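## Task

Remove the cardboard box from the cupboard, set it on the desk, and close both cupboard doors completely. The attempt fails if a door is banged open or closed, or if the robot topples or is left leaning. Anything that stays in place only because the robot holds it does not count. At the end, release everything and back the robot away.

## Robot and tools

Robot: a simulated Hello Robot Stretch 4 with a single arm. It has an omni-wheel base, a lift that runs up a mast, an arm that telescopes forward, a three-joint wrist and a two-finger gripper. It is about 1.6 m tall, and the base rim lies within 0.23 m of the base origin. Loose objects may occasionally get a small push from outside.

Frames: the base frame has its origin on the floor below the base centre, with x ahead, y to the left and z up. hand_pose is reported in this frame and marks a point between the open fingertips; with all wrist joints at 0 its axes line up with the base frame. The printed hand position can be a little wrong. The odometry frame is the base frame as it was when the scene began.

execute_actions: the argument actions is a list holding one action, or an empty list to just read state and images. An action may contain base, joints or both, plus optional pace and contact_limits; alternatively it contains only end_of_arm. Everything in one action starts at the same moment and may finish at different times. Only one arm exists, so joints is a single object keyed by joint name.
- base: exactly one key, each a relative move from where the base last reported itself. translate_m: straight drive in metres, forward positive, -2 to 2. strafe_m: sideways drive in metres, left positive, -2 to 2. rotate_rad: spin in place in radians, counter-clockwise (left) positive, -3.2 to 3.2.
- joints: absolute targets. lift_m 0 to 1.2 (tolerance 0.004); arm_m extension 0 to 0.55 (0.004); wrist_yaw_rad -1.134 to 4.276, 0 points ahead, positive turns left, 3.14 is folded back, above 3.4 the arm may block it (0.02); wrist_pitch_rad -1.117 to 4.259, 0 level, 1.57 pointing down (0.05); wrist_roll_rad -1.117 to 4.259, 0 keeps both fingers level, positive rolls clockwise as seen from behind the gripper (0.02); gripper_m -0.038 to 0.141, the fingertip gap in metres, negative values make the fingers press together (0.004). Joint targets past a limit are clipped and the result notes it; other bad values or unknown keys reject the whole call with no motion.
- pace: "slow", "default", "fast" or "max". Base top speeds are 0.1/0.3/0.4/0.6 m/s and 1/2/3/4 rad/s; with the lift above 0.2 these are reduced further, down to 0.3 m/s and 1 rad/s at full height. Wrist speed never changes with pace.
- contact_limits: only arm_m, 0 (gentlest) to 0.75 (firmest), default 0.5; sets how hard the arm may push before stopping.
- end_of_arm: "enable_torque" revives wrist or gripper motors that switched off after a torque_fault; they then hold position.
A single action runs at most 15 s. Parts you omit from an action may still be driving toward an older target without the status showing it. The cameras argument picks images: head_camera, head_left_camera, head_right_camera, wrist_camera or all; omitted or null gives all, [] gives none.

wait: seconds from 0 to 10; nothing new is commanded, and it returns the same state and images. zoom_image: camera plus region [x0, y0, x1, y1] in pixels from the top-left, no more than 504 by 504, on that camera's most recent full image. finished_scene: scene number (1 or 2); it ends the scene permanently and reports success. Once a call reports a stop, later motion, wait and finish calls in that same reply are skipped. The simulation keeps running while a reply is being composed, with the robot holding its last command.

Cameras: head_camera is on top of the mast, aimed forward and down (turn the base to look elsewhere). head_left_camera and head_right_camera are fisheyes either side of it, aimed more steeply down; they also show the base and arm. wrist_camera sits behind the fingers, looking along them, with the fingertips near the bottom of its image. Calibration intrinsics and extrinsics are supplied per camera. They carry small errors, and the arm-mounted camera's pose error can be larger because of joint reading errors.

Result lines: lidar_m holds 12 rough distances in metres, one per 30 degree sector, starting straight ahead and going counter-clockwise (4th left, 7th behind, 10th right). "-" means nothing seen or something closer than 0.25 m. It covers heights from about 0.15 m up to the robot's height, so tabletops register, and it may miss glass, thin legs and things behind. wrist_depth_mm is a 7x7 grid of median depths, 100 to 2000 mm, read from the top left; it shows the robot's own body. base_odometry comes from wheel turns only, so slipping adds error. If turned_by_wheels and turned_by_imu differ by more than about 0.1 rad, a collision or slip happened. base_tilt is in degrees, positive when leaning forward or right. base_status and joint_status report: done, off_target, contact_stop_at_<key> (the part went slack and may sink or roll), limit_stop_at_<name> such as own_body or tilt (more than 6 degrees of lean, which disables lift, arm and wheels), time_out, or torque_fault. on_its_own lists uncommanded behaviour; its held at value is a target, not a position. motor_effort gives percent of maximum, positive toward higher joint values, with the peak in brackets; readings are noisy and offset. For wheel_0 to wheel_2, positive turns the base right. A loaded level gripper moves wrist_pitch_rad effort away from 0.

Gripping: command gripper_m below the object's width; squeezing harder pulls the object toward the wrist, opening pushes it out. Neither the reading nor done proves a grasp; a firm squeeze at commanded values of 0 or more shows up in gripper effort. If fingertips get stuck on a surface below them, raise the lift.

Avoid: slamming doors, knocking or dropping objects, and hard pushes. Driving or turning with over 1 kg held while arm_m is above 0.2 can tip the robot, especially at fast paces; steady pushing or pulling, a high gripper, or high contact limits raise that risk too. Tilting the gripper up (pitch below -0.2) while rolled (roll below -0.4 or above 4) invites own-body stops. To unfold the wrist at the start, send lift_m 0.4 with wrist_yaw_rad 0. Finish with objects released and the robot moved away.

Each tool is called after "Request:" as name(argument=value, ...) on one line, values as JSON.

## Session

Request:
execute_actions(actions=[])

Scene clock: 0.00 s.
base_odometry: x=+0.000 y=+0.000 heading=+0.000 (m, m, rad; odometry frame)
turned_by_wheels: +0.000 (rad since the last result)
turned_by_imu: +0.000 (rad since the last result)
base_tilt: forward=-0.5 right=+0.0 (deg)
lidar_m: 1.95 2.35 2.23 1.10 1.11 1.27 1.37 1.37 1.63 2.73 2.84 2.23
base_status: not commanded
joint_positions: lift_m=+0.151 arm_m=+0.001 wrist_yaw_rad=+3.030 wrist_pitch_rad=+0.018 wrist_roll_rad=-0.015 gripper_m=+0.057
joint_status: not commanded
motor_effort: lift_m=+20 arm_m=+0 wrist_yaw_rad=+0 wrist_pitch_rad=-7 wrist_roll_rad=-2 gripper_m=-4 wheel_0=+0 wheel_1=+1 wheel_2=-1 (%)
hand_pose: x=-0.1049 y=+0.1190 z=+0.3240 quat_wxyz=(+0.056, -0.009, -0.007, +0.998) (m; base frame)
wrist_depth_mm: 141 144 1537 1661 1863 - 1921 / 108 143 1537 1708 1863 - 1808 / 113 143 1537 1708 1863 1618 1464 / 135 158 1537 1661 1808 - 1921 / 1308 1397 1537 1661 1863 - 1921 / 1281 1397 213 1499 216 1537 1708 / 917 820 891 163 866 1008 1042
pictures: head_camera, head_left_camera, head_right_camera, wrist_camera
camera_calibration (this result's frames):
wrist_camera: T_world_to_cam=[[0.115665, 0.992367, 0.0427734, -0.118834], [0.0107573, 0.0418084, -0.999068, 0.381085], [-0.99323, 0.116017, -0.00583946, 0.11164], [0, 0, 0, 1]] pos_world=[0.12053, 0.089042, 0.386465]
Images, in order (width x height): head_camera 420x560, head_left_camera 420x672, head_right_camera 420x672, wrist_camera 616x392.

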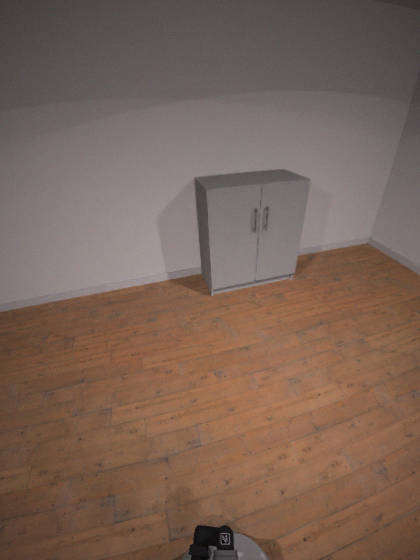

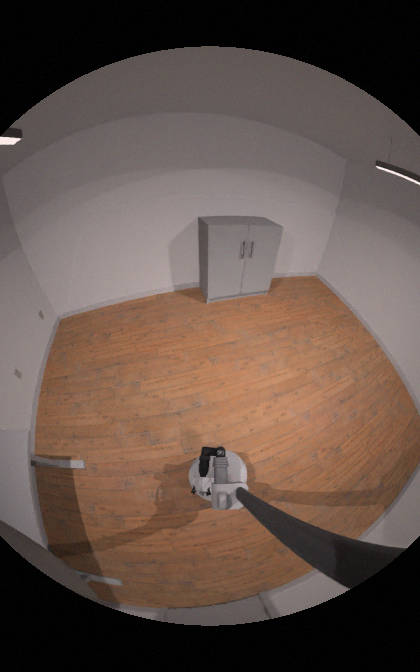

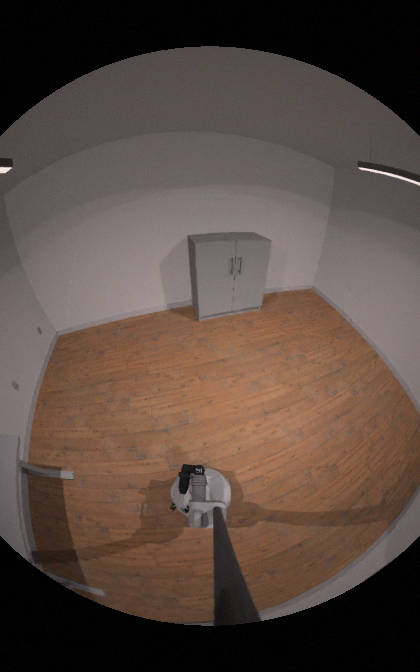

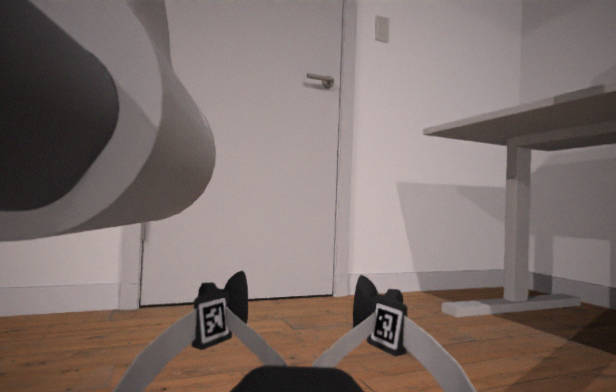

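Request:
execute_actions(actions=[{"base":{"rotate_rad":-0.445},"pace":"fast"}], cameras=[])

Request:
execute_actions(actions=[{"base":{"translate_m":1.22},"joints":{"lift_m":0.55,"wrist_yaw_rad":0,"wrist_pitch_rad":0,"gripper_m":0.06},"pace":"fast"}], cameras=[])

Request:
execute_actions(actions=[{"base":{"rotate_rad":0.70}}])

Scene clock: 1.53 s.
base_odometry: x=+0.000 y=+0.000 heading=-0.445 (m, m, rad; odometry frame)
turned_by_wheels: -0.445 (rad since the last result)
turned_by_imu: -0.447 (rad since the last result)
base_tilt: forward=-0.4 right=+0.1 (deg)
lidar_m: 2.09 1.96 2.34 2.13 1.10 1.11 1.33 1.37 1.42 1.65 2.83 2.87
base_status: done
joint_positions: lift_m=+0.151 arm_m=+0.001 wrist_yaw_rad=+3.030 wrist_pitch_rad=+0.018 wrist_roll_rad=-0.015 gripper_m=+0.057
joint_status: not commanded
motor_effort: lift_m=+20(20) arm_m=+0(0) wrist_yaw_rad=+0(0) wrist_pitch_rad=-6(7) wrist_roll_rad=-1(1) gripper_m=-2(0) wheel_0=+1(5) wheel_1=-1(9) wheel_2=-1(8) (%)
hand_pose: x=-0.1049 y=+0.1190 z=+0.3240 quat_wxyz=(+0.056, -0.009, -0.007, +0.998) (m; base frame)
wrist_depth_mm: 141 144 1863 - - 1921 1708 / 108 143 1921 - - 1808 1118 / 112 143 1921 - 1661 1464 1618 / 135 158 1863 - - 1808 1661 / 1336 1576 1863 - - 1863 1618 / 1308 1430 213 1499 216 1576 1576 / 917 820 878 163 866 1008 1060
pictures: none
No camera images: the call's "cameras" was empty. Leave "cameras" out to get every camera's image.

Scene clock: 5.87 s.
base_odometry: x=+1.101 y=-0.525 heading=-0.445 (m, m, rad; odometry frame)
turned_by_wheels: +0.000 (rad since the last result)
turned_by_imu: -0.006 (rad since the last result)
base_tilt: forward=-0.6 right=+0.1 (deg)
lidar_m: 1.11 0.93 0.98 1.74 2.71 2.05 2.58 2.29 2.30 2.28 2.05 2.05
base_status: done
joint_positions: lift_m=+0.550 arm_m=+0.001 wrist_yaw_rad=+0.000 wrist_pitch_rad=+0.002 wrist_roll_rad=-0.015 gripper_m=+0.060
joint_status: all done
motor_effort: lift_m=+23(26) arm_m=+0(0) wrist_yaw_rad=-1(10) wrist_pitch_rad=-6(6) wrist_roll_rad=-2(1) gripper_m=+1(4) wheel_0=+0(6) wheel_1=-1(8) wheel_2=+3(14) (%)
hand_pose: x=+0.4605 y=-0.0874 z=+0.7272 quat_wxyz=(+1.000, -0.007, +0.001, +0.000) (m; base frame)
wrist_depth_mm: 1138 1281 1537 1808 - 1921 1618 / 723 854 1537 1808 - 1921 1618 / 732 842 1499 1808 - 1863 1618 / 732 842 1537 1808 - 1863 1576 / 732 831 1499 1808 - 1921 1576 / 732 831 215 1808 214 1863 1537 / 732 788 1464 162 1808 1756 1576
pictures: none
No camera images: the call's "cameras" was empty. Leave "cameras" out to get every camera's image.

Scene clock: 7.33 s.
base_odometry: x=+1.101 y=-0.525 heading=+0.255 (m, m, rad; odometry frame)
turned_by_wheels: +0.700 (rad since the last result)
turned_by_imu: +0.702 (rad since the last result)
base_tilt: forward=-0.6 right=+0.1 (deg)
lidar_m: 0.95 1.01 1.98 2.45 2.02 2.43 2.30 2.39 2.15 2.04 2.11 1.02
base_status: done
joint_positions: lift_m=+0.550 arm_m=+0.001 wrist_yaw_rad=+0.000 wrist_pitch_rad=+0.002 wrist_roll_rad=-0.015 gripper_m=+0.060
joint_status: not commanded
motor_effort: lift_m=+23(23) arm_m=+0(0) wrist_yaw_rad=+0(0) wrist_pitch_rad=-7(8) wrist_roll_rad=-2(1) gripper_m=-2(0) wheel_0=-2(7) wheel_1=+0(6) wheel_2=-1(5) (%)
hand_pose: x=+0.4605 y=-0.0874 z=+0.7272 quat_wxyz=(+1.000, -0.007, +0.001, +0.000) (m; base frame)
wrist_depth_mm: 1229 1255 1255 1255 1281 1281 1281 / 1229 759 759 768 768 788 1281 / 1229 759 759 759 768 768 1255 / 1205 750 750 759 759 778 1255 / 1205 750 750 750 759 759 1255 / 1182 741 215 759 215 768 1255 / 1182 750 741 162 750 759 1255
pictures: head_camera, head_left_camera, head_right_camera, wrist_camera
camera_calibration (this result's frames):
wrist_camera: T_world_to_cam=[[-0.00491739, -0.999076, 0.0427029, -0.115103], [0.00945917, -0.042748, -0.999041, 0.779665], [0.999943, -0.00450874, 0.00966064, -0.240069], [0, 0, 0, 1]] pos_world=[0.232114, -0.0827495, 0.786152]
Images, in order (width x height): head_camera 420x560, head_left_camera 420x672, head_right_camera 420x672, wrist_camera 616x392.

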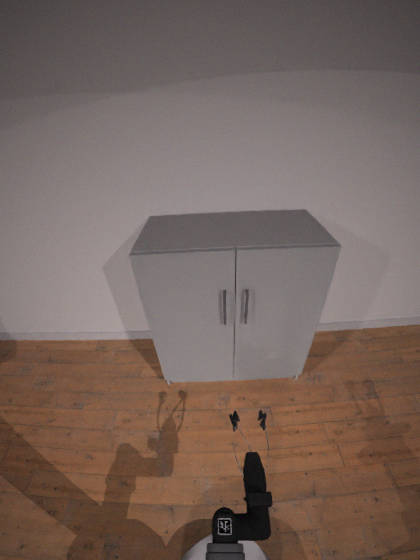

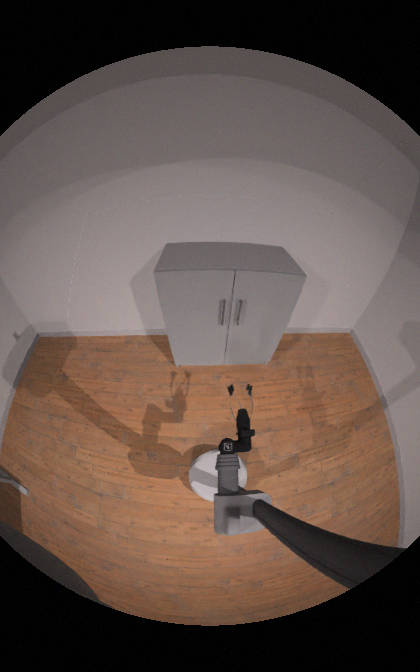

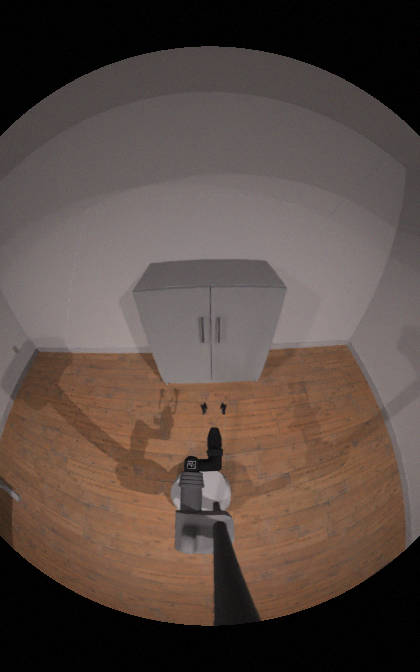

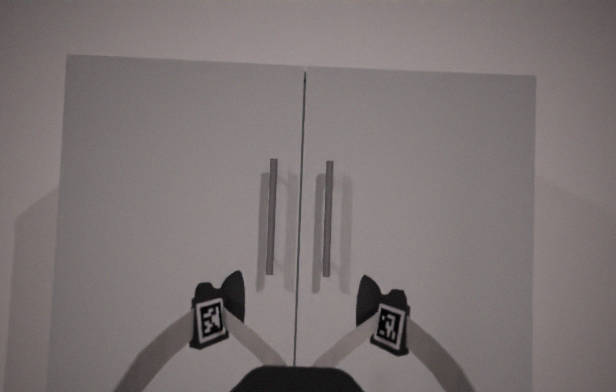

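Request:
execute_actions(actions=[{"base":{"rotate_rad":0.02}}], cameras=[])

Request:
execute_actions(actions=[{"base":{"strafe_m":-0.058},"joints":{"arm_m":0.36}}], cameras=["wrist_camera"])

Scene clock: 8.07 s.
base_odometry: x=+1.101 y=-0.525 heading=+0.275 (m, m, rad; odometry frame)
turned_by_wheels: +0.020 (rad since the last result)
turned_by_imu: +0.020 (rad since the last result)
base_tilt: forward=-0.5 right=+0.0 (deg)
lidar_m: 0.94 0.99 2.06 2.25 2.00 2.40 2.30 2.40 2.12 2.03 2.09 1.01
base_status: done
joint_positions: lift_m=+0.550 arm_m=+0.001 wrist_yaw_rad=+0.000 wrist_pitch_rad=+0.002 wrist_roll_rad=-0.015 gripper_m=+0.060
joint_status: not commanded
motor_effort: lift_m=+23(23) arm_m=+0(0) wrist_yaw_rad=-1(1) wrist_pitch_rad=-6(6) wrist_roll_rad=+0(1) gripper_m=-3(6) wheel_0=+0(2) wheel_1=+1(4) wheel_2=+0(6) (%)
hand_pose: x=+0.4605 y=-0.0874 z=+0.7272 quat_wxyz=(+1.000, -0.007, +0.001, +0.000) (m; base frame)
wrist_depth_mm: 1255 1229 1255 1255 1281 1281 1255 / 1255 759 778 759 768 768 1281 / 1255 759 759 759 768 768 1255 / 1229 750 759 750 759 759 1255 / 1229 750 750 759 750 759 1229 / 1229 750 214 759 214 759 1229 / 1205 741 750 162 741 750 1205
pictures: none
No camera images: the call's "cameras" was empty. Leave "cameras" out to get every camera's image.

Scene clock: 10.23 s.
base_odometry: x=+1.117 y=-0.581 heading=+0.275 (m, m, rad; odometry frame)
turned_by_wheels: +0.000 (rad since the last result)
turned_by_imu: +0.000 (rad since the last result)
base_tilt: forward=-0.4 right=+0.0 (deg)
lidar_m: 0.95 1.01 2.04 2.22 2.09 2.42 2.30 2.39 2.05 1.98 2.05 1.00
base_status: done
joint_positions: lift_m=+0.550 arm_m=+0.359 wrist_yaw_rad=+0.000 wrist_pitch_rad=+0.002 wrist_roll_rad=-0.015 gripper_m=+0.060
joint_status: all done
motor_effort: lift_m=+23(23) arm_m=+7(8) wrist_yaw_rad=-1(0) wrist_pitch_rad=-5(8) wrist_roll_rad=-1(1) gripper_m=-1(2) wheel_0=+0(8) wheel_1=+2(9) wheel_2=-1(1) (%)
hand_pose: x=+0.8182 y=-0.0874 z=+0.7273 quat_wxyz=(+1.000, -0.007, +0.001, +0.000) (m; base frame)
wrist_depth_mm: 399 399 399 402 402 402 402 / 399 397 399 399 402 402 402 / 397 397 399 397 399 397 399 / 392 397 394 394 394 397 397 / 392 392 392 394 394 397 397 / 389 389 214 389 215 392 394 / 387 389 389 162 392 392 394
pictures: wrist_camera
camera_calibration (this result's frames):
wrist_camera: T_world_to_cam=[[-0.00484718, -0.999076, 0.0427025, -0.113381], [0.00952842, -0.0427472, -0.99904, 0.776244], [0.999943, -0.00443564, 0.00972682, -0.597796], [0, 0, 0, 1]] pos_world=[0.589816, -0.0827452, 0.786156]
Images, in order (width x height): wrist_camera 616x392.

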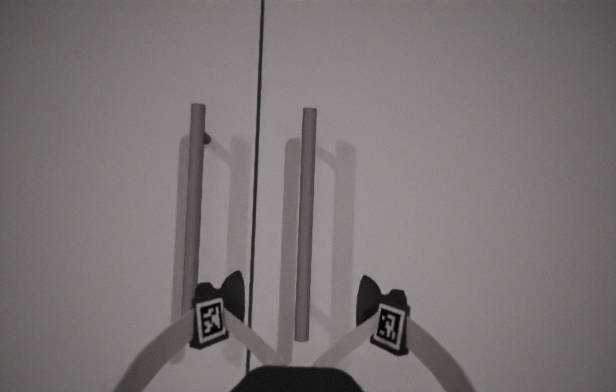

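Request:
execute_actions(actions=[{"joints":{"arm_m":0.505},"pace":"slow","contact_limits":{"arm_m":0.1}}], cameras=["wrist_camera"])

Request:
execute_actions(actions=[{"joints":{"gripper_m":-0.02}}], cameras=[])

Request:
execute_actions(actions=[{"joints":{"arm_m":0.40},"base":{"strafe_m":-0.027},"pace":"slow"}], cameras=["head_camera","wrist_camera"])

Scene clock: 13.13 s.
base_odometry: x=+1.117 y=-0.581 heading=+0.275 (m, m, rad; odometry frame)
turned_by_wheels: +0.000 (rad since the last result)
turned_by_imu: +0.000 (rad since the last result)
base_tilt: forward=-0.5 right=+0.1 (deg)
lidar_m: 0.91 1.02 2.06 2.19 2.08 2.40 2.31 2.40 2.07 1.97 2.05 1.01
base_status: not commanded
joint_positions: lift_m=+0.550 arm_m=+0.504 wrist_yaw_rad=+0.000 wrist_pitch_rad=+0.002 wrist_roll_rad=-0.015 gripper_m=+0.060
joint_status: all done
motor_effort: lift_m=+23(23) arm_m=+7(8) wrist_yaw_rad=+0(1) wrist_pitch_rad=-7(6) wrist_roll_rad=-3(0) gripper_m=+0(0) wheel_0=+0(0) wheel_1=+2(2) wheel_2=-1(1) (%)
contact_limits: arm_m 0.1
hand_pose: x=+0.9631 y=-0.0874 z=+0.7273 quat_wxyz=(+1.000, -0.007, +0.001, +0.000) (m; base frame)
wrist_depth_mm: 253 251 253 254 254 254 255 / 251 252 252 252 254 253 254 / 250 250 251 251 251 252 253 / 248 249 249 250 251 251 251 / 247 247 248 249 249 250 249 / 247 247 215 248 216 249 249 / 245 208 246 162 247 247 248
pictures: wrist_camera
camera_calibration (this result's frames):
wrist_camera: T_world_to_cam=[[-0.0049513, -0.999076, 0.0427025, -0.112608], [0.00952395, -0.0427482, -0.99904, 0.774866], [0.999942, -0.00453985, 0.00972681, -0.742748], [0, 0, 0, 1]] pos_world=[0.734768, -0.0827514, 0.786156]
Images, in order (width x height): wrist_camera 616x392.

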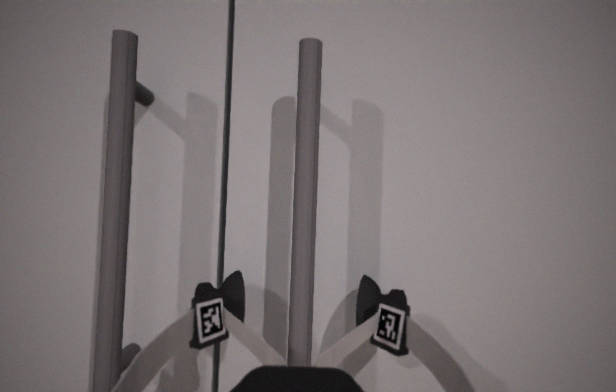

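Scene clock: 14.67 s.
base_odometry: x=+1.117 y=-0.581 heading=+0.275 (m, m, rad; odometry frame)
turned_by_wheels: +0.000 (rad since the last result)
turned_by_imu: +0.000 (rad since the last result)
base_tilt: forward=-0.4 right=+0.0 (deg)
lidar_m: 0.93 1.02 2.05 2.23 2.06 2.42 2.32 2.39 2.06 1.96 2.06 1.02
base_status: not commanded
joint_positions: lift_m=+0.550 arm_m=+0.504 wrist_yaw_rad=-0.001 wrist_pitch_rad=+0.002 wrist_roll_rad=-0.015 gripper_m=-0.020
joint_status: all done
motor_effort: lift_m=+23(23) arm_m=+3(7) wrist_yaw_rad=+2(8) wrist_pitch_rad=-8(8) wrist_roll_rad=-2(0) gripper_m=-13(16) wheel_0=+0(1) wheel_1=+1(2) wheel_2=-2(2) (%)
hand_pose: x=+0.9637 y=-0.0877 z=+0.7272 quat_wxyz=(+1.000, -0.007, +0.001, -0.001) (m; base frame)
wrist_depth_mm: 241 240 240 244 246 248 250 / 240 237 241 242 245 247 247 / 239 237 239 242 244 245 247 / 237 236 238 240 242 245 247 / 236 235 237 239 241 243 244 / 235 234 194 202 240 241 243 / 234 153 233 200 237 240 241
pictures: none
No camera images: the call's "cameras" was empty. Leave "cameras" out to get every camera's image.

Scene clock: 17.00 s.
base_odometry: x=+1.124 y=-0.607 heading=+0.275 (m, m, rad; odometry frame)
turned_by_wheels: +0.000 (rad since the last result)
turned_by_imu: +0.000 (rad since the last result)
base_tilt: forward=-0.6 right=+0.0 (deg)
lidar_m: 0.82 0.97 2.04 2.22 2.12 2.41 2.31 2.41 2.04 1.93 2.05 0.93
base_status: done
joint_positions: lift_m=+0.550 arm_m=+0.401 wrist_yaw_rad=-0.004 wrist_pitch_rad=+0.002 wrist_roll_rad=-0.015 gripper_m=-0.020
joint_status: all done
motor_effort: lift_m=+23(23) arm_m=-8(8) wrist_yaw_rad=+10(41) wrist_pitch_rad=-7(8) wrist_roll_rad=+0(1) gripper_m=-17(17) wheel_0=-2(16) wheel_1=-1(4) wheel_2=-1(5) (%)
hand_pose: x=+0.8605 y=-0.0885 z=+0.7272 quat_wxyz=(+1.000, -0.007, +0.001, -0.002) (m; base frame)
wrist_depth_mm: 271 257 233 240 262 283 304 / 262 256 231 236 260 282 303 / 263 255 229 236 259 282 303 / 260 255 229 235 258 279 301 / 258 253 228 235 257 278 300 / 255 251 220 199 256 277 298 / 253 238 222 198 247 277 297
pictures: head_camera, wrist_camera
camera_calibration (this result's frames):
wrist_camera: T_world_to_cam=[[-0.00861397, -0.999051, 0.0427024, -0.111018], [0.00931309, -0.0427823, -0.999041, 0.775962], [0.99992, -0.00820801, 0.00967278, -0.64038], [0, 0, 0, 1]] pos_world=[0.632146, -0.0829715, 0.786152]
Images, in order (width x height): head_camera 420x560, wrist_camera 616x392.

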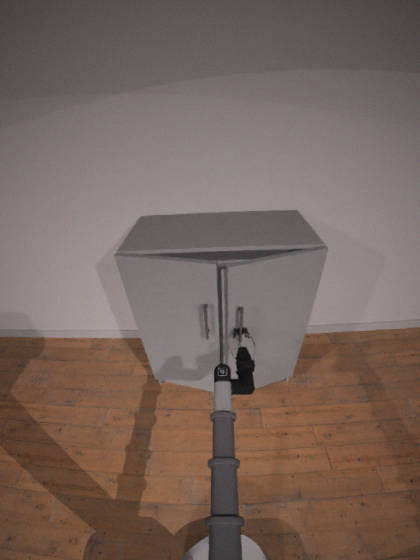

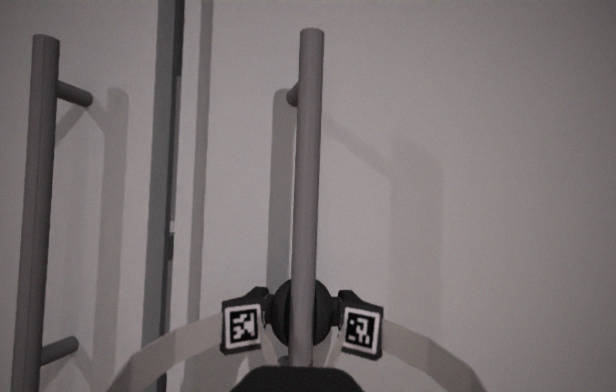

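Request:
execute_actions(actions=[{"joints":{"arm_m":0.307},"base":{"strafe_m":-0.052},"pace":"slow"}], cameras=["head_camera"])

Request:
execute_actions(actions=[{"joints":{"arm_m":0.232},"base":{"strafe_m":-0.075},"pace":"slow"}], cameras=["head_camera"])

Request:
execute_actions(actions=[{"joints":{"arm_m":0.174},"base":{"strafe_m":-0.08},"pace":"slow"}], cameras=["head_camera","wrist_camera"])

Scene clock: 19.40 s.
base_odometry: x=+1.139 y=-0.657 heading=+0.274 (m, m, rad; odometry frame)
turned_by_wheels: +0.000 (rad since the last result)
turned_by_imu: +0.000 (rad since the last result)
base_tilt: forward=-0.5 right=+0.0 (deg)
lidar_m: 0.75 0.93 2.03 2.23 2.15 2.41 2.29 2.40 1.98 1.89 1.97 0.90
base_status: done
joint_positions: lift_m=+0.550 arm_m=+0.309 wrist_yaw_rad=-0.005 wrist_pitch_rad=+0.003 wrist_roll_rad=-0.015 gripper_m=-0.019
joint_status: all done
motor_effort: lift_m=+23(23) arm_m=-9(8) wrist_yaw_rad=+13(32) wrist_pitch_rad=-8(8) wrist_roll_rad=-2(1) gripper_m=-20(17) wheel_0=-3(15) wheel_1=-2(8) wheel_2=+0(0) (%)
hand_pose: x=+0.7677 y=-0.0887 z=+0.7271 quat_wxyz=(+1.000, -0.007, +0.001, -0.002) (m; base frame)
wrist_depth_mm: 366 353 225 243 290 349 436 / 366 349 221 234 290 347 436 / 357 345 220 237 290 347 433 / 353 343 220 237 289 347 433 / 355 345 220 237 289 347 430 / 349 340 208 203 289 345 430 / 351 223 212 201 184 345 430
pictures: head_camera
Images, in order (width x height): head_camera 420x560.

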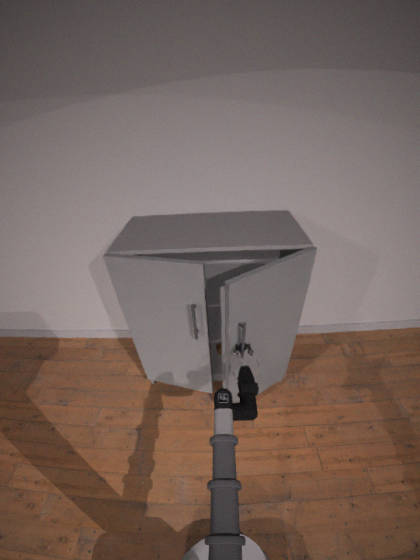

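Scene clock: 21.40 s.
base_odometry: x=+1.159 y=-0.729 heading=+0.274 (m, m, rad; odometry frame)
turned_by_wheels: +0.000 (rad since the last result)
turned_by_imu: -0.001 (rad since the last result)
base_tilt: forward=-0.6 right=+0.1 (deg)
lidar_m: 0.64 0.94 2.05 2.23 2.26 2.43 2.30 2.40 1.91 1.81 1.87 0.96
base_status: done
joint_positions: lift_m=+0.550 arm_m=+0.234 wrist_yaw_rad=-0.001 wrist_pitch_rad=+0.003 wrist_roll_rad=-0.015 gripper_m=-0.019
joint_status: all done
motor_effort: lift_m=+23(23) arm_m=-9(10) wrist_yaw_rad=+2(13) wrist_pitch_rad=-9(9) wrist_roll_rad=-1(2) gripper_m=-16(18) wheel_0=+0(3) wheel_1=-3(9) wheel_2=+0(2) (%)
hand_pose: x=+0.6930 y=-0.0876 z=+0.7270 quat_wxyz=(+1.000, -0.007, +0.002, +0.000) (m; base frame)
wrist_depth_mm: 439 424 214 251 338 488 1008 / 436 424 211 236 340 496 1008 / 430 418 210 252 342 492 1025 / 424 418 211 243 342 496 1008 / 424 213 211 244 343 496 1008 / 421 213 194 205 342 492 991 / 418 153 200 204 184 496 991
pictures: head_camera
Images, in order (width x height): head_camera 420x560.

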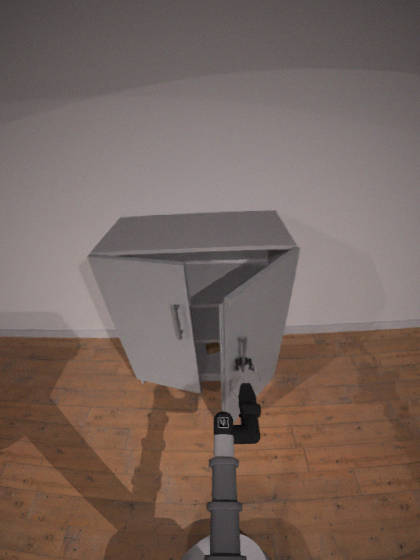

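Scene clock: 23.33 s.
base_odometry: x=+1.181 y=-0.806 heading=+0.273 (m, m, rad; odometry frame)
turned_by_wheels: -0.001 (rad since the last result)
turned_by_imu: -0.002 (rad since the last result)
base_tilt: forward=-0.5 right=+0.0 (deg)
lidar_m: 0.59 0.89 2.05 2.32 2.26 2.39 2.30 2.41 1.83 1.75 1.78 1.50
base_status: done
joint_positions: lift_m=+0.550 arm_m=+0.176 wrist_yaw_rad=-0.002 wrist_pitch_rad=+0.004 wrist_roll_rad=-0.015 gripper_m=-0.019
joint_status: all done
motor_effort: lift_m=+23(23) arm_m=-13(15) wrist_yaw_rad=+6(10) wrist_pitch_rad=-12(13) wrist_roll_rad=-1(1) gripper_m=-20(25) wheel_0=-6(8) wheel_1=-6(9) wheel_2=+1(0) (%)
hand_pose: x=+0.6354 y=-0.0881 z=+0.7267 quat_wxyz=(+1.000, -0.007, +0.002, -0.001) (m; base frame)
wrist_depth_mm: 492 615 206 276 459 1098 1078 / 488 750 204 248 462 1078 1078 / 484 1025 202 251 469 1060 1078 / 484 1025 200 251 473 1060 1060 / 480 203 200 253 473 1078 1042 / 480 200 193 208 477 1060 1060 / 477 193 193 208 370 1042 1060
pictures: head_camera, wrist_camera
camera_calibration (this result's frames):
wrist_camera: T_world_to_cam=[[-0.00716559, -0.999062, 0.0427118, -0.113467], [0.00742774, -0.0427649, -0.999058, 0.778725], [0.999947, -0.00684158, 0.00772721, -0.413831], [0, 0, 0, 1]] pos_world=[0.407212, -0.0828899, 0.786035]
Images, in order (width x height): head_camera 420x560, wrist_camera 616x392.

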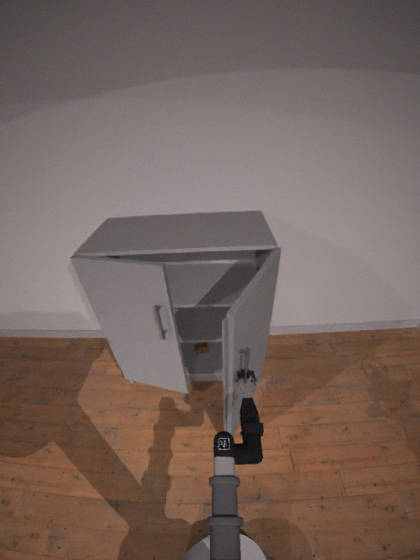

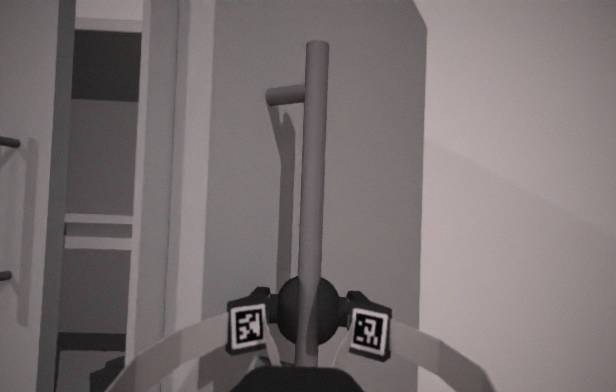

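Request:
execute_actions(actions=[{"joints":{"gripper_m":0.06}}], cameras=[])

Request:
execute_actions(actions=[{"joints":{"arm_m":0.0}}], cameras=[])

Request:
execute_actions(actions=[{"base":{"strafe_m":0.3}}])

Scene clock: 25.33 s.
base_odometry: x=+1.181 y=-0.806 heading=+0.274 (m, m, rad; odometry frame)
turned_by_wheels: +0.000 (rad since the last result)
turned_by_imu: +0.000 (rad since the last result)
base_tilt: forward=-0.5 right=+0.0 (deg)
lidar_m: 0.60 0.88 2.03 2.32 2.31 2.41 2.31 2.41 1.83 1.74 1.82 1.50
base_status: not commanded
joint_positions: lift_m=+0.550 arm_m=+0.175 wrist_yaw_rad=+0.000 wrist_pitch_rad=+0.003 wrist_roll_rad=-0.015 gripper_m=+0.060
joint_status: all done
motor_effort: lift_m=+23(23) arm_m=-7(13) wrist_yaw_rad=+0(7) wrist_pitch_rad=-8(13) wrist_roll_rad=-2(1) gripper_m=-1(19) wheel_0=-3(6) wheel_1=-3(6) wheel_2=+1(1) (%)
hand_pose: x=+0.6346 y=-0.0875 z=+0.7271 quat_wxyz=(+1.000, -0.007, +0.001, +0.000) (m; base frame)
wrist_depth_mm: 496 224 250 330 492 1078 1098 / 492 224 242 330 492 1078 1078 / 492 224 242 334 492 1098 1060 / 484 221 243 334 492 1078 1078 / 484 219 244 334 496 1060 1042 / 480 219 214 336 215 1060 1060 / 480 214 236 162 436 1042 1060
pictures: none
No camera images: the call's "cameras" was empty. Leave "cameras" out to get every camera's image.

Scene clock: 26.93 s.
base_odometry: x=+1.181 y=-0.806 heading=+0.274 (m, m, rad; odometry frame)
turned_by_wheels: +0.000 (rad since the last result)
turned_by_imu: +0.000 (rad since the last result)
base_tilt: forward=-0.5 right=+0.0 (deg)
lidar_m: 0.62 0.89 2.05 2.31 2.33 2.39 2.29 2.39 1.82 1.73 1.81 1.50
base_status: not commanded
joint_positions: lift_m=+0.550 arm_m=+0.002 wrist_yaw_rad=+0.000 wrist_pitch_rad=+0.003 wrist_roll_rad=-0.015 gripper_m=+0.060
joint_status: all done
motor_effort: lift_m=+23(23) arm_m=-7(7) wrist_yaw_rad=+0(1) wrist_pitch_rad=-8(8) wrist_roll_rad=+0(1) gripper_m=-4(2) wheel_0=-3(3) wheel_1=-3(3) wheel_2=+1(1) (%)
hand_pose: x=+0.4616 y=-0.0875 z=+0.7272 quat_wxyz=(+1.000, -0.007, +0.001, +0.000) (m; base frame)
wrist_depth_mm: 1255 1255 410 504 1281 1255 1255 / 699 676 407 504 750 1229 1255 / 691 668 404 504 750 1255 1255 / 683 668 404 508 759 1229 1255 / 676 798 399 508 759 1255 1255 / 683 1078 215 512 216 1205 1255 / 676 647 392 162 668 1229 1205
pictures: none
No camera images: the call's "cameras" was empty. Leave "cameras" out to get every camera's image.

Scene clock: 29.27 s.
base_odometry: x=+1.100 y=-0.517 heading=+0.273 (m, m, rad; odometry frame)
turned_by_wheels: +0.000 (rad since the last result)
turned_by_imu: +0.000 (rad since the last result)
base_tilt: forward=-0.5 right=+0.0 (deg)
lidar_m: 0.84 1.00 2.06 2.45 1.97 2.43 2.31 2.40 2.13 2.03 2.06 0.67
base_status: done
joint_positions: lift_m=+0.550 arm_m=+0.002 wrist_yaw_rad=+0.000 wrist_pitch_rad=+0.003 wrist_roll_rad=-0.015 gripper_m=+0.060
joint_status: not commanded
motor_effort: lift_m=+23(23) arm_m=-7(7) wrist_yaw_rad=+0(0) wrist_pitch_rad=-7(9) wrist_roll_rad=-1(1) gripper_m=-5(2) wheel_0=+0(9) wheel_1=-2(8) wheel_2=+0(3) (%)
hand_pose: x=+0.4616 y=-0.0874 z=+0.7272 quat_wxyz=(+1.000, -0.007, +0.001, +0.000) (m; base frame)
wrist_depth_mm: 1255 1229 1255 1255 1281 1255 1281 / 1229 732 691 668 960 788 1255 / 1255 723 691 668 1229 1025 1229 / 1229 715 683 668 1205 1008 1229 / 1205 715 676 798 1205 809 1255 / 1205 715 215 1138 215 976 1229 / 1205 699 661 162 798 392 1229
pictures: head_camera, head_left_camera, head_right_camera, wrist_camera
camera_calibration (this result's frames):
wrist_camera: T_world_to_cam=[[-0.00494263, -0.999076, 0.0427035, -0.115093], [0.00933053, -0.0427483, -0.999042, 0.779677], [0.999944, -0.00453945, 0.00953319, -0.241161], [0, 0, 0, 1]] pos_world=[0.233304, -0.0827514, 0.786144]
Images, in order (width x height): head_camera 420x560, head_left_camera 420x672, head_right_camera 420x672, wrist_camera 616x392.

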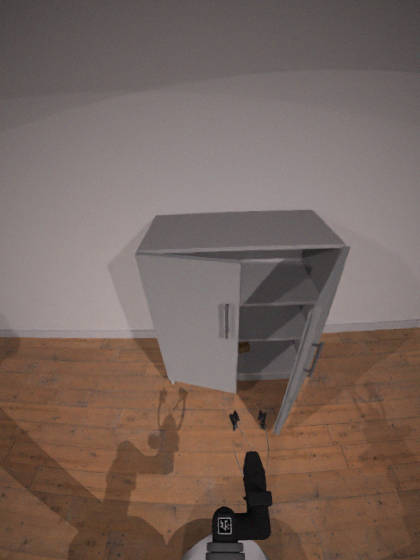

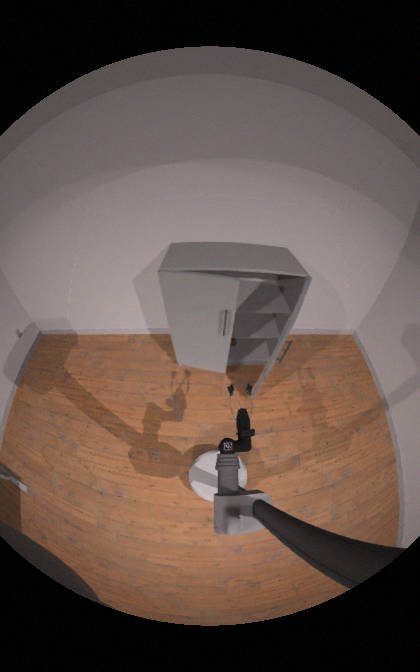

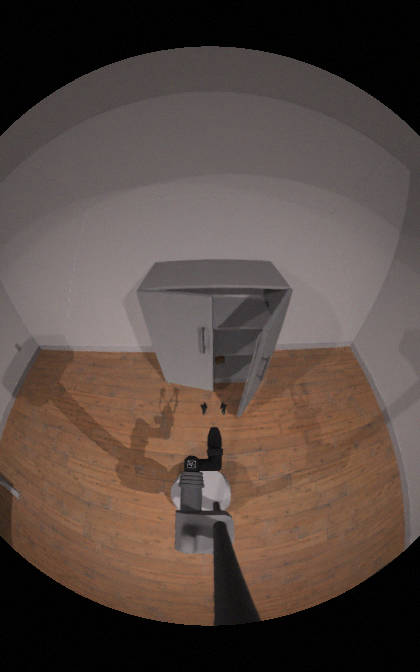

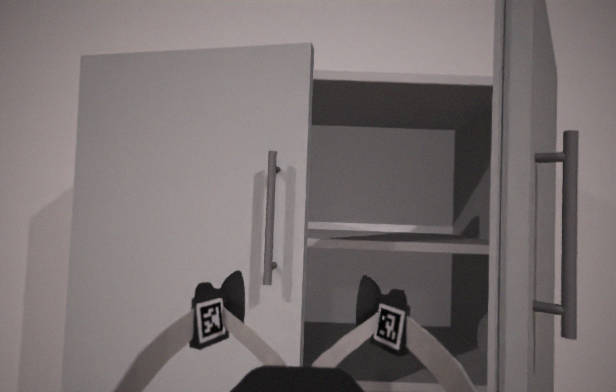

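Request:
execute_actions(actions=[{"base":{"strafe_m":0.06},"joints":{"arm_m":0.28}}], cameras=["wrist_camera"])

Scene clock: 31.37 s.
base_odometry: x=+1.083 y=-0.459 heading=+0.273 (m, m, rad; odometry frame)
turned_by_wheels: +0.000 (rad since the last result)
turned_by_imu: +0.000 (rad since the last result)
base_tilt: forward=-0.5 right=+0.1 (deg)
lidar_m: 0.86 1.01 2.06 2.49 1.94 2.42 2.31 2.40 2.19 2.10 2.08 0.69
base_status: done
joint_positions: lift_m=+0.550 arm_m=+0.279 wrist_yaw_rad=+0.000 wrist_pitch_rad=+0.002 wrist_roll_rad=-0.015 gripper_m=+0.060
joint_status: all done
motor_effort: lift_m=+23(23) arm_m=+7(7) wrist_yaw_rad=+0(0) wrist_pitch_rad=-7(8) wrist_roll_rad=-1(1) gripper_m=-3(1) wheel_0=-1(11) wheel_1=-2(9) wheel_2=+0(1) (%)
hand_pose: x=+0.7381 y=-0.0874 z=+0.7273 quat_wxyz=(+1.000, -0.007, +0.001, +0.000) (m; base frame)
wrist_depth_mm: 462 436 413 389 530 554 549 / 459 436 410 389 741 788 732 / 459 430 407 382 931 931 788 / 452 427 407 382 931 946 778 / 449 424 402 379 768 866 676 / 449 421 214 377 215 931 768 / 445 410 394 162 759 891 768
pictures: wrist_camera
camera_calibration (this result's frames):
wrist_camera: T_world_to_cam=[[-0.0048401, -0.999076, 0.0427023, -0.113772], [0.0095331, -0.0427469, -0.99904, 0.777005], [0.999943, -0.00442837, 0.00973119, -0.517776], [0, 0, 0, 1]] pos_world=[0.509788, -0.0827447, 0.786156]
Images, in order (width x height): wrist_camera 616x392.

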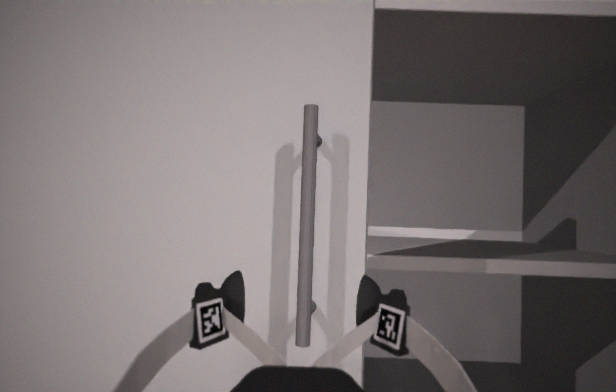

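Request:
execute_actions(actions=[{"joints":{"arm_m":0.41},"pace":"slow","contact_limits":{"arm_m":0.1}}], cameras=[])

Request:
execute_actions(actions=[{"joints":{"gripper_m":-0.02}}], cameras=["wrist_camera"])

Scene clock: 34.10 s.
base_odometry: x=+1.083 y=-0.459 heading=+0.273 (m, m, rad; odometry frame)
turned_by_wheels: +0.000 (rad since the last result)
turned_by_imu: +0.000 (rad since the last result)
base_tilt: forward=-0.6 right=+0.0 (deg)
lidar_m: 0.89 0.99 2.05 2.48 1.93 2.40 2.31 2.38 2.20 2.09 2.06 0.71
base_status: not commanded
joint_positions: lift_m=+0.550 arm_m=+0.409 wrist_yaw_rad=+0.000 wrist_pitch_rad=+0.002 wrist_roll_rad=-0.015 gripper_m=+0.060
joint_status: all done
motor_effort: lift_m=+23(23) arm_m=+7(7) wrist_yaw_rad=+0(1) wrist_pitch_rad=-7(7) wrist_roll_rad=-1(1) gripper_m=-3(3) wheel_0=-1(1) wheel_1=-1(1) wheel_2=+0(0) (%)
contact_limits: arm_m 0.1
hand_pose: x=+0.8681 y=-0.0875 z=+0.7273 quat_wxyz=(+1.000, -0.007, +0.001, +0.000) (m; base frame)
wrist_depth_mm: 309 291 277 263 255 554 554 / 306 289 274 257 254 788 723 / 303 287 273 256 252 798 788 / 301 286 271 255 250 788 788 / 298 283 270 255 250 615 676 / 297 282 215 252 215 788 741 / 294 276 265 162 243 788 759
pictures: none
No camera images: the call's "cameras" was empty. Leave "cameras" out to get every camera's image.

Scene clock: 35.63 s.
base_odometry: x=+1.083 y=-0.459 heading=+0.273 (m, m, rad; odometry frame)
turned_by_wheels: +0.000 (rad since the last result)
turned_by_imu: +0.000 (rad since the last result)
base_tilt: forward=-0.5 right=+0.1 (deg)
lidar_m: 0.85 1.01 2.04 2.46 1.97 2.41 2.29 2.41 2.20 2.09 2.10 0.66
base_status: not commanded
joint_positions: lift_m=+0.550 arm_m=+0.409 wrist_yaw_rad=+0.000 wrist_pitch_rad=+0.002 wrist_roll_rad=-0.015 gripper_m=-0.020
joint_status: all done
motor_effort: lift_m=+23(23) arm_m=+7(7) wrist_yaw_rad=+0(6) wrist_pitch_rad=-8(7) wrist_roll_rad=-2(1) gripper_m=-19(14) wheel_0=-1(0) wheel_1=-1(1) wheel_2=+0(0) (%)
hand_pose: x=+0.8682 y=-0.0874 z=+0.7273 quat_wxyz=(+1.000, -0.007, +0.001, +0.000) (m; base frame)
wrist_depth_mm: 301 283 268 253 246 554 549 / 298 282 266 247 243 798 723 / 297 281 264 246 243 798 788 / 297 277 262 245 240 809 768 / 294 276 262 243 239 609 676 / 291 274 193 206 239 788 750 / 289 264 253 206 184 788 768
pictures: wrist_camera
camera_calibration (this result's frames):
wrist_camera: T_world_to_cam=[[-0.00500822, -0.999075, 0.0427025, -0.113045], [0.00952586, -0.0427488, -0.99904, 0.775769], [0.999942, -0.00459663, 0.00973115, -0.647809], [0, 0, 0, 1]] pos_world=[0.639816, -0.0827548, 0.786156]
Images, in order (width x height): wrist_camera 616x392.

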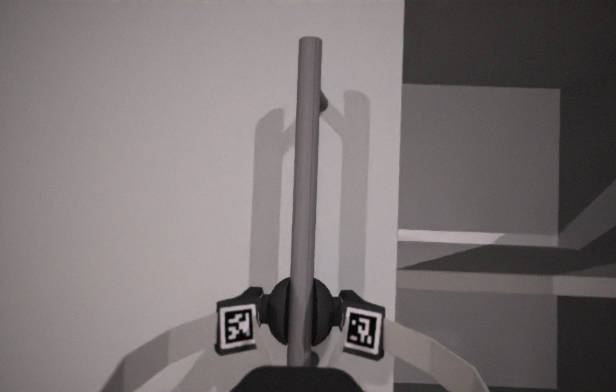

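Request:
execute_actions(actions=[{"joints":{"arm_m":0.317},"base":{"strafe_m":0.052},"pace":"slow"}], cameras=[])

Request:
execute_actions(actions=[{"joints":{"arm_m":0.242},"base":{"strafe_m":0.075},"pace":"slow"}], cameras=[])

Request:
execute_actions(actions=[{"joints":{"arm_m":0.184},"base":{"strafe_m":0.08},"pace":"slow"}], cameras=["head_camera","wrist_camera"])

Scene clock: 38.00 s.
base_odometry: x=+1.069 y=-0.409 heading=+0.272 (m, m, rad; odometry frame)
turned_by_wheels: -0.001 (rad since the last result)
turned_by_imu: -0.002 (rad since the last result)
base_tilt: forward=-0.4 right=+0.2 (deg)
lidar_m: 0.74 1.49 2.03 2.48 1.92 2.40 2.28 2.39 2.27 2.14 2.10 0.71
base_status: done
joint_positions: lift_m=+0.550 arm_m=+0.318 wrist_yaw_rad=-0.002 wrist_pitch_rad=+0.002 wrist_roll_rad=-0.015 gripper_m=-0.020
joint_status: all done
motor_effort: lift_m=+23(23) arm_m=-7(7) wrist_yaw_rad=+6(52) wrist_pitch_rad=-7(6) wrist_roll_rad=-1(2) gripper_m=-14(15) wheel_0=-4(16) wheel_1=+0(3) wheel_2=-5(9) (%)
hand_pose: x=+0.7775 y=-0.0881 z=+0.7273 quat_wxyz=(+1.000, -0.007, +0.001, -0.001) (m; base frame)
wrist_depth_mm: 402 338 293 257 232 554 549 / 397 336 291 247 232 798 778 / 394 334 286 244 232 904 854 / 389 329 285 244 232 891 854 / 382 325 281 241 230 615 668 / 379 322 265 208 221 878 842 / 375 300 272 206 216 842 809
pictures: none
No camera images: the call's "cameras" was empty. Leave "cameras" out to get every camera's image.

Scene clock: 40.00 s.
base_odometry: x=+1.049 y=-0.337 heading=+0.272 (m, m, rad; odometry frame)
turned_by_wheels: -0.001 (rad since the last result)
turned_by_imu: -0.002 (rad since the last result)
base_tilt: forward=-0.3 right=+0.0 (deg)
lidar_m: 0.66 1.49 2.01 2.48 1.84 2.40 2.30 2.37 2.33 2.23 2.07 0.77
base_status: done
joint_positions: lift_m=+0.550 arm_m=+0.243 wrist_yaw_rad=-0.006 wrist_pitch_rad=+0.002 wrist_roll_rad=-0.015 gripper_m=-0.020
joint_status: all done
on_its_own: wrist_yaw_rad is at rest, and its effort (+18) is outside its rest range (-13 to +13)
motor_effort: lift_m=+23(23) arm_m=-6(9) wrist_yaw_rad=+18(36) wrist_pitch_rad=-6(8) wrist_roll_rad=-1(2) gripper_m=-19(17) wheel_0=-5(10) wheel_1=+2(7) wheel_2=-6(6) (%)
hand_pose: x=+0.7019 y=-0.0893 z=+0.7272 quat_wxyz=(+1.000, -0.007, +0.001, -0.003) (m; base frame)
wrist_depth_mm: 976 455 334 264 219 591 585 / 991 449 329 246 216 788 778 / 976 439 325 245 213 960 946 / 976 433 324 242 213 960 931 / 960 427 319 240 211 891 842 / 960 418 286 208 204 960 917 / 960 362 298 202 200 842 842
pictures: none
No camera images: the call's "cameras" was empty. Leave "cameras" out to get every camera's image.

Scene clock: 41.93 s.
base_odometry: x=+1.028 y=-0.260 heading=+0.271 (m, m, rad; odometry frame)
turned_by_wheels: +0.000 (rad since the last result)
turned_by_imu: -0.001 (rad since the last result)
base_tilt: forward=-0.6 right=+0.1 (deg)
lidar_m: 0.62 1.49 2.02 2.44 1.77 2.37 2.30 2.38 2.42 2.32 2.07 0.84
base_status: done
joint_positions: lift_m=+0.550 arm_m=+0.185 wrist_yaw_rad=-0.002 wrist_pitch_rad=+0.003 wrist_roll_rad=-0.015 gripper_m=-0.020
joint_status: all done
motor_effort: lift_m=+23(23) arm_m=-7(9) wrist_yaw_rad=+6(18) wrist_pitch_rad=-9(8) wrist_roll_rad=-2(2) gripper_m=-15(18) wheel_0=-4(8) wheel_1=+2(4) wheel_2=-2(6) (%)
hand_pose: x=+0.6445 y=-0.0881 z=+0.7271 quat_wxyz=(+1.000, -0.007, +0.001, -0.001) (m; base frame)
wrist_depth_mm: 1060 1060 439 285 210 634 1078 / 1042 1042 430 254 208 788 778 / 1042 1042 424 253 206 1025 1042 / 1042 1060 418 249 204 1042 1042 / 1025 1042 410 247 202 854 960 / 1025 1025 332 208 193 1025 1025 / 1025 544 366 204 187 842 917
pictures: head_camera, wrist_camera
camera_calibration (this result's frames):
wrist_camera: T_world_to_cam=[[-0.00719161, -0.999062, 0.0427054, -0.113389], [0.00879527, -0.042768, -0.999046, 0.778163], [0.999935, -0.00680915, 0.00909459, -0.423838], [0, 0, 0, 1]] pos_world=[0.416151, -0.0828878, 0.786118]
Images, in order (width x height): head_camera 420x560, wrist_camera 616x392.

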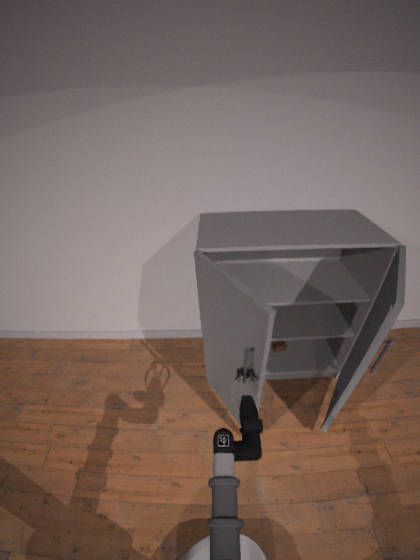

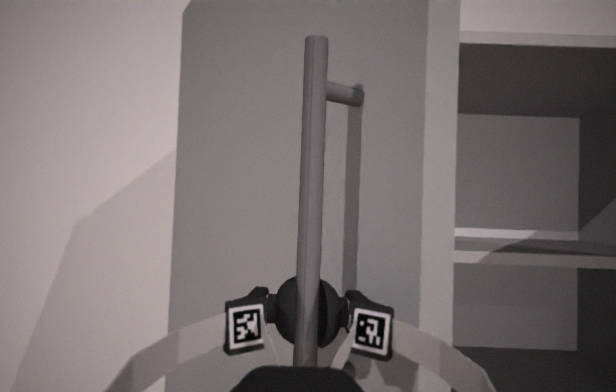

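Request:
execute_actions(actions=[{"joints":{"arm_m":0.143},"base":{"strafe_m":0.105},"pace":"slow"}], cameras=["head_camera","wrist_camera"])

Scene clock: 44.27 s.
base_odometry: x=+1.000 y=-0.159 heading=+0.271 (m, m, rad; odometry frame)
turned_by_wheels: +0.000 (rad since the last result)
turned_by_imu: +0.001 (rad since the last result)
base_tilt: forward=-0.5 right=+0.1 (deg)
lidar_m: 0.57 1.49 2.05 2.32 1.69 2.24 2.31 2.38 2.53 2.39 0.89 0.57
base_status: done
joint_positions: lift_m=+0.550 arm_m=+0.144 wrist_yaw_rad=-0.001 wrist_pitch_rad=+0.004 wrist_roll_rad=-0.015 gripper_m=-0.020
joint_status: all done
motor_effort: lift_m=+23(23) arm_m=-7(13) wrist_yaw_rad=+2(33) wrist_pitch_rad=-10(12) wrist_roll_rad=-1(2) gripper_m=-15(24) wheel_0=-3(7) wheel_1=+2(7) wheel_2=+2(5) (%)
hand_pose: x=+0.6035 y=-0.0877 z=+0.7269 quat_wxyz=(+1.000, -0.007, +0.002, +0.000) (m; base frame)
wrist_depth_mm: 1078 1098 1098 345 193 1118 1098 / 1078 1078 1098 276 190 798 768 / 1078 1098 1098 298 188 1078 1078 / 1060 1078 1078 268 185 1060 1078 / 1078 1060 1060 262 183 1060 1025 / 1060 1060 194 208 182 1060 1078 / 1060 153 1060 207 178 842 917
pictures: head_camera, wrist_camera
camera_calibration (this result's frames):
wrist_camera: T_world_to_cam=[[-0.00583746, -0.999071, 0.0427081, -0.114112], [0.00830489, -0.0427558, -0.999051, 0.778682], [0.999948, -0.00547723, 0.00854676, -0.382412], [0, 0, 0, 1]] pos_world=[0.37526, -0.0828078, 0.786085]
Images, in order (width x height): head_camera 420x560, wrist_camera 616x392.

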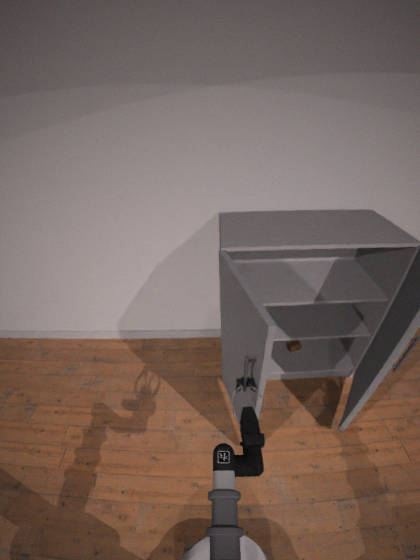

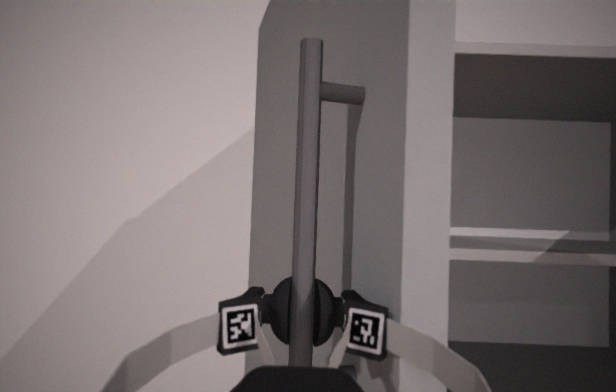

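Request:
execute_actions(actions=[{"joints":{"gripper_m":0.02}}], cameras=[])

Request:
execute_actions(actions=[{"joints":{"arm_m":0.0}}], cameras=["head_camera"])

Scene clock: 45.50 s.
base_odometry: x=+1.000 y=-0.159 heading=+0.271 (m, m, rad; odometry frame)
turned_by_wheels: +0.000 (rad since the last result)
turned_by_imu: -0.001 (rad since the last result)
base_tilt: forward=-0.5 right=+0.1 (deg)
lidar_m: 0.57 1.48 2.05 2.34 1.69 2.23 2.29 2.39 2.51 2.41 0.88 0.54
base_status: not commanded
joint_positions: lift_m=+0.550 arm_m=+0.143 wrist_yaw_rad=-0.007 wrist_pitch_rad=+0.003 wrist_roll_rad=-0.015 gripper_m=+0.020
joint_status: all done
on_its_own: wrist_yaw_rad is at rest, and its effort (+19) is outside its rest range (-13 to +13)
motor_effort: lift_m=+23(23) arm_m=-3(7) wrist_yaw_rad=+19(22) wrist_pitch_rad=-8(11) wrist_roll_rad=+0(2) gripper_m=-3(20) wheel_0=-3(3) wheel_1=+2(2) wheel_2=-4(4) (%)
hand_pose: x=+0.6022 y=-0.0894 z=+0.7271 quat_wxyz=(+1.000, -0.007, +0.001, -0.003) (m; base frame)
wrist_depth_mm: 1098 1098 1098 349 202 1118 1118 / 1078 1098 1098 283 199 778 778 / 1078 1078 1098 278 196 1078 1078 / 1078 1060 1078 273 194 1060 1098 / 1078 1078 1078 290 191 1060 1060 / 1060 1060 220 216 186 1060 1060 / 1060 1060 1060 159 183 891 931
pictures: none
No camera images: the call's "cameras" was empty. Leave "cameras" out to get every camera's image.

Scene clock: 46.97 s.
base_odometry: x=+1.000 y=-0.159 heading=+0.272 (m, m, rad; odometry frame)
turned_by_wheels: +0.001 (rad since the last result)
turned_by_imu: +0.000 (rad since the last result)
base_tilt: forward=-0.5 right=+0.1 (deg)
lidar_m: 0.62 1.48 2.03 2.33 1.66 2.25 2.30 2.39 2.53 2.40 0.90 0.58
base_status: not commanded
joint_positions: lift_m=+0.550 arm_m=+0.002 wrist_yaw_rad=+0.000 wrist_pitch_rad=+0.003 wrist_roll_rad=-0.015 gripper_m=+0.020
joint_status: all done
motor_effort: lift_m=+23(23) arm_m=-7(8) wrist_yaw_rad=-1(23) wrist_pitch_rad=-7(10) wrist_roll_rad=-2(1) gripper_m=-2(5) wheel_0=+1(3) wheel_1=+1(2) wheel_2=+0(4) (%)
hand_pose: x=+0.4616 y=-0.0875 z=+0.7272 quat_wxyz=(+1.000, -0.007, +0.001, +0.000) (m; base frame)
wrist_depth_mm: 1229 1229 1229 634 379 1255 1281 / 1255 1229 1255 574 375 931 917 / 1255 1229 1229 564 366 1229 1138 / 1229 1229 1229 559 364 1205 1205 / 1205 1229 1205 549 362 1205 1098 / 1205 1205 220 445 342 1182 1205 / 1205 1205 1205 165 188 904 931
pictures: head_camera
Images, in order (width x height): head_camera 420x560.

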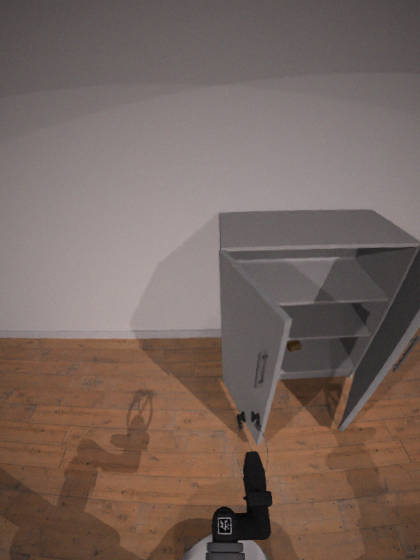

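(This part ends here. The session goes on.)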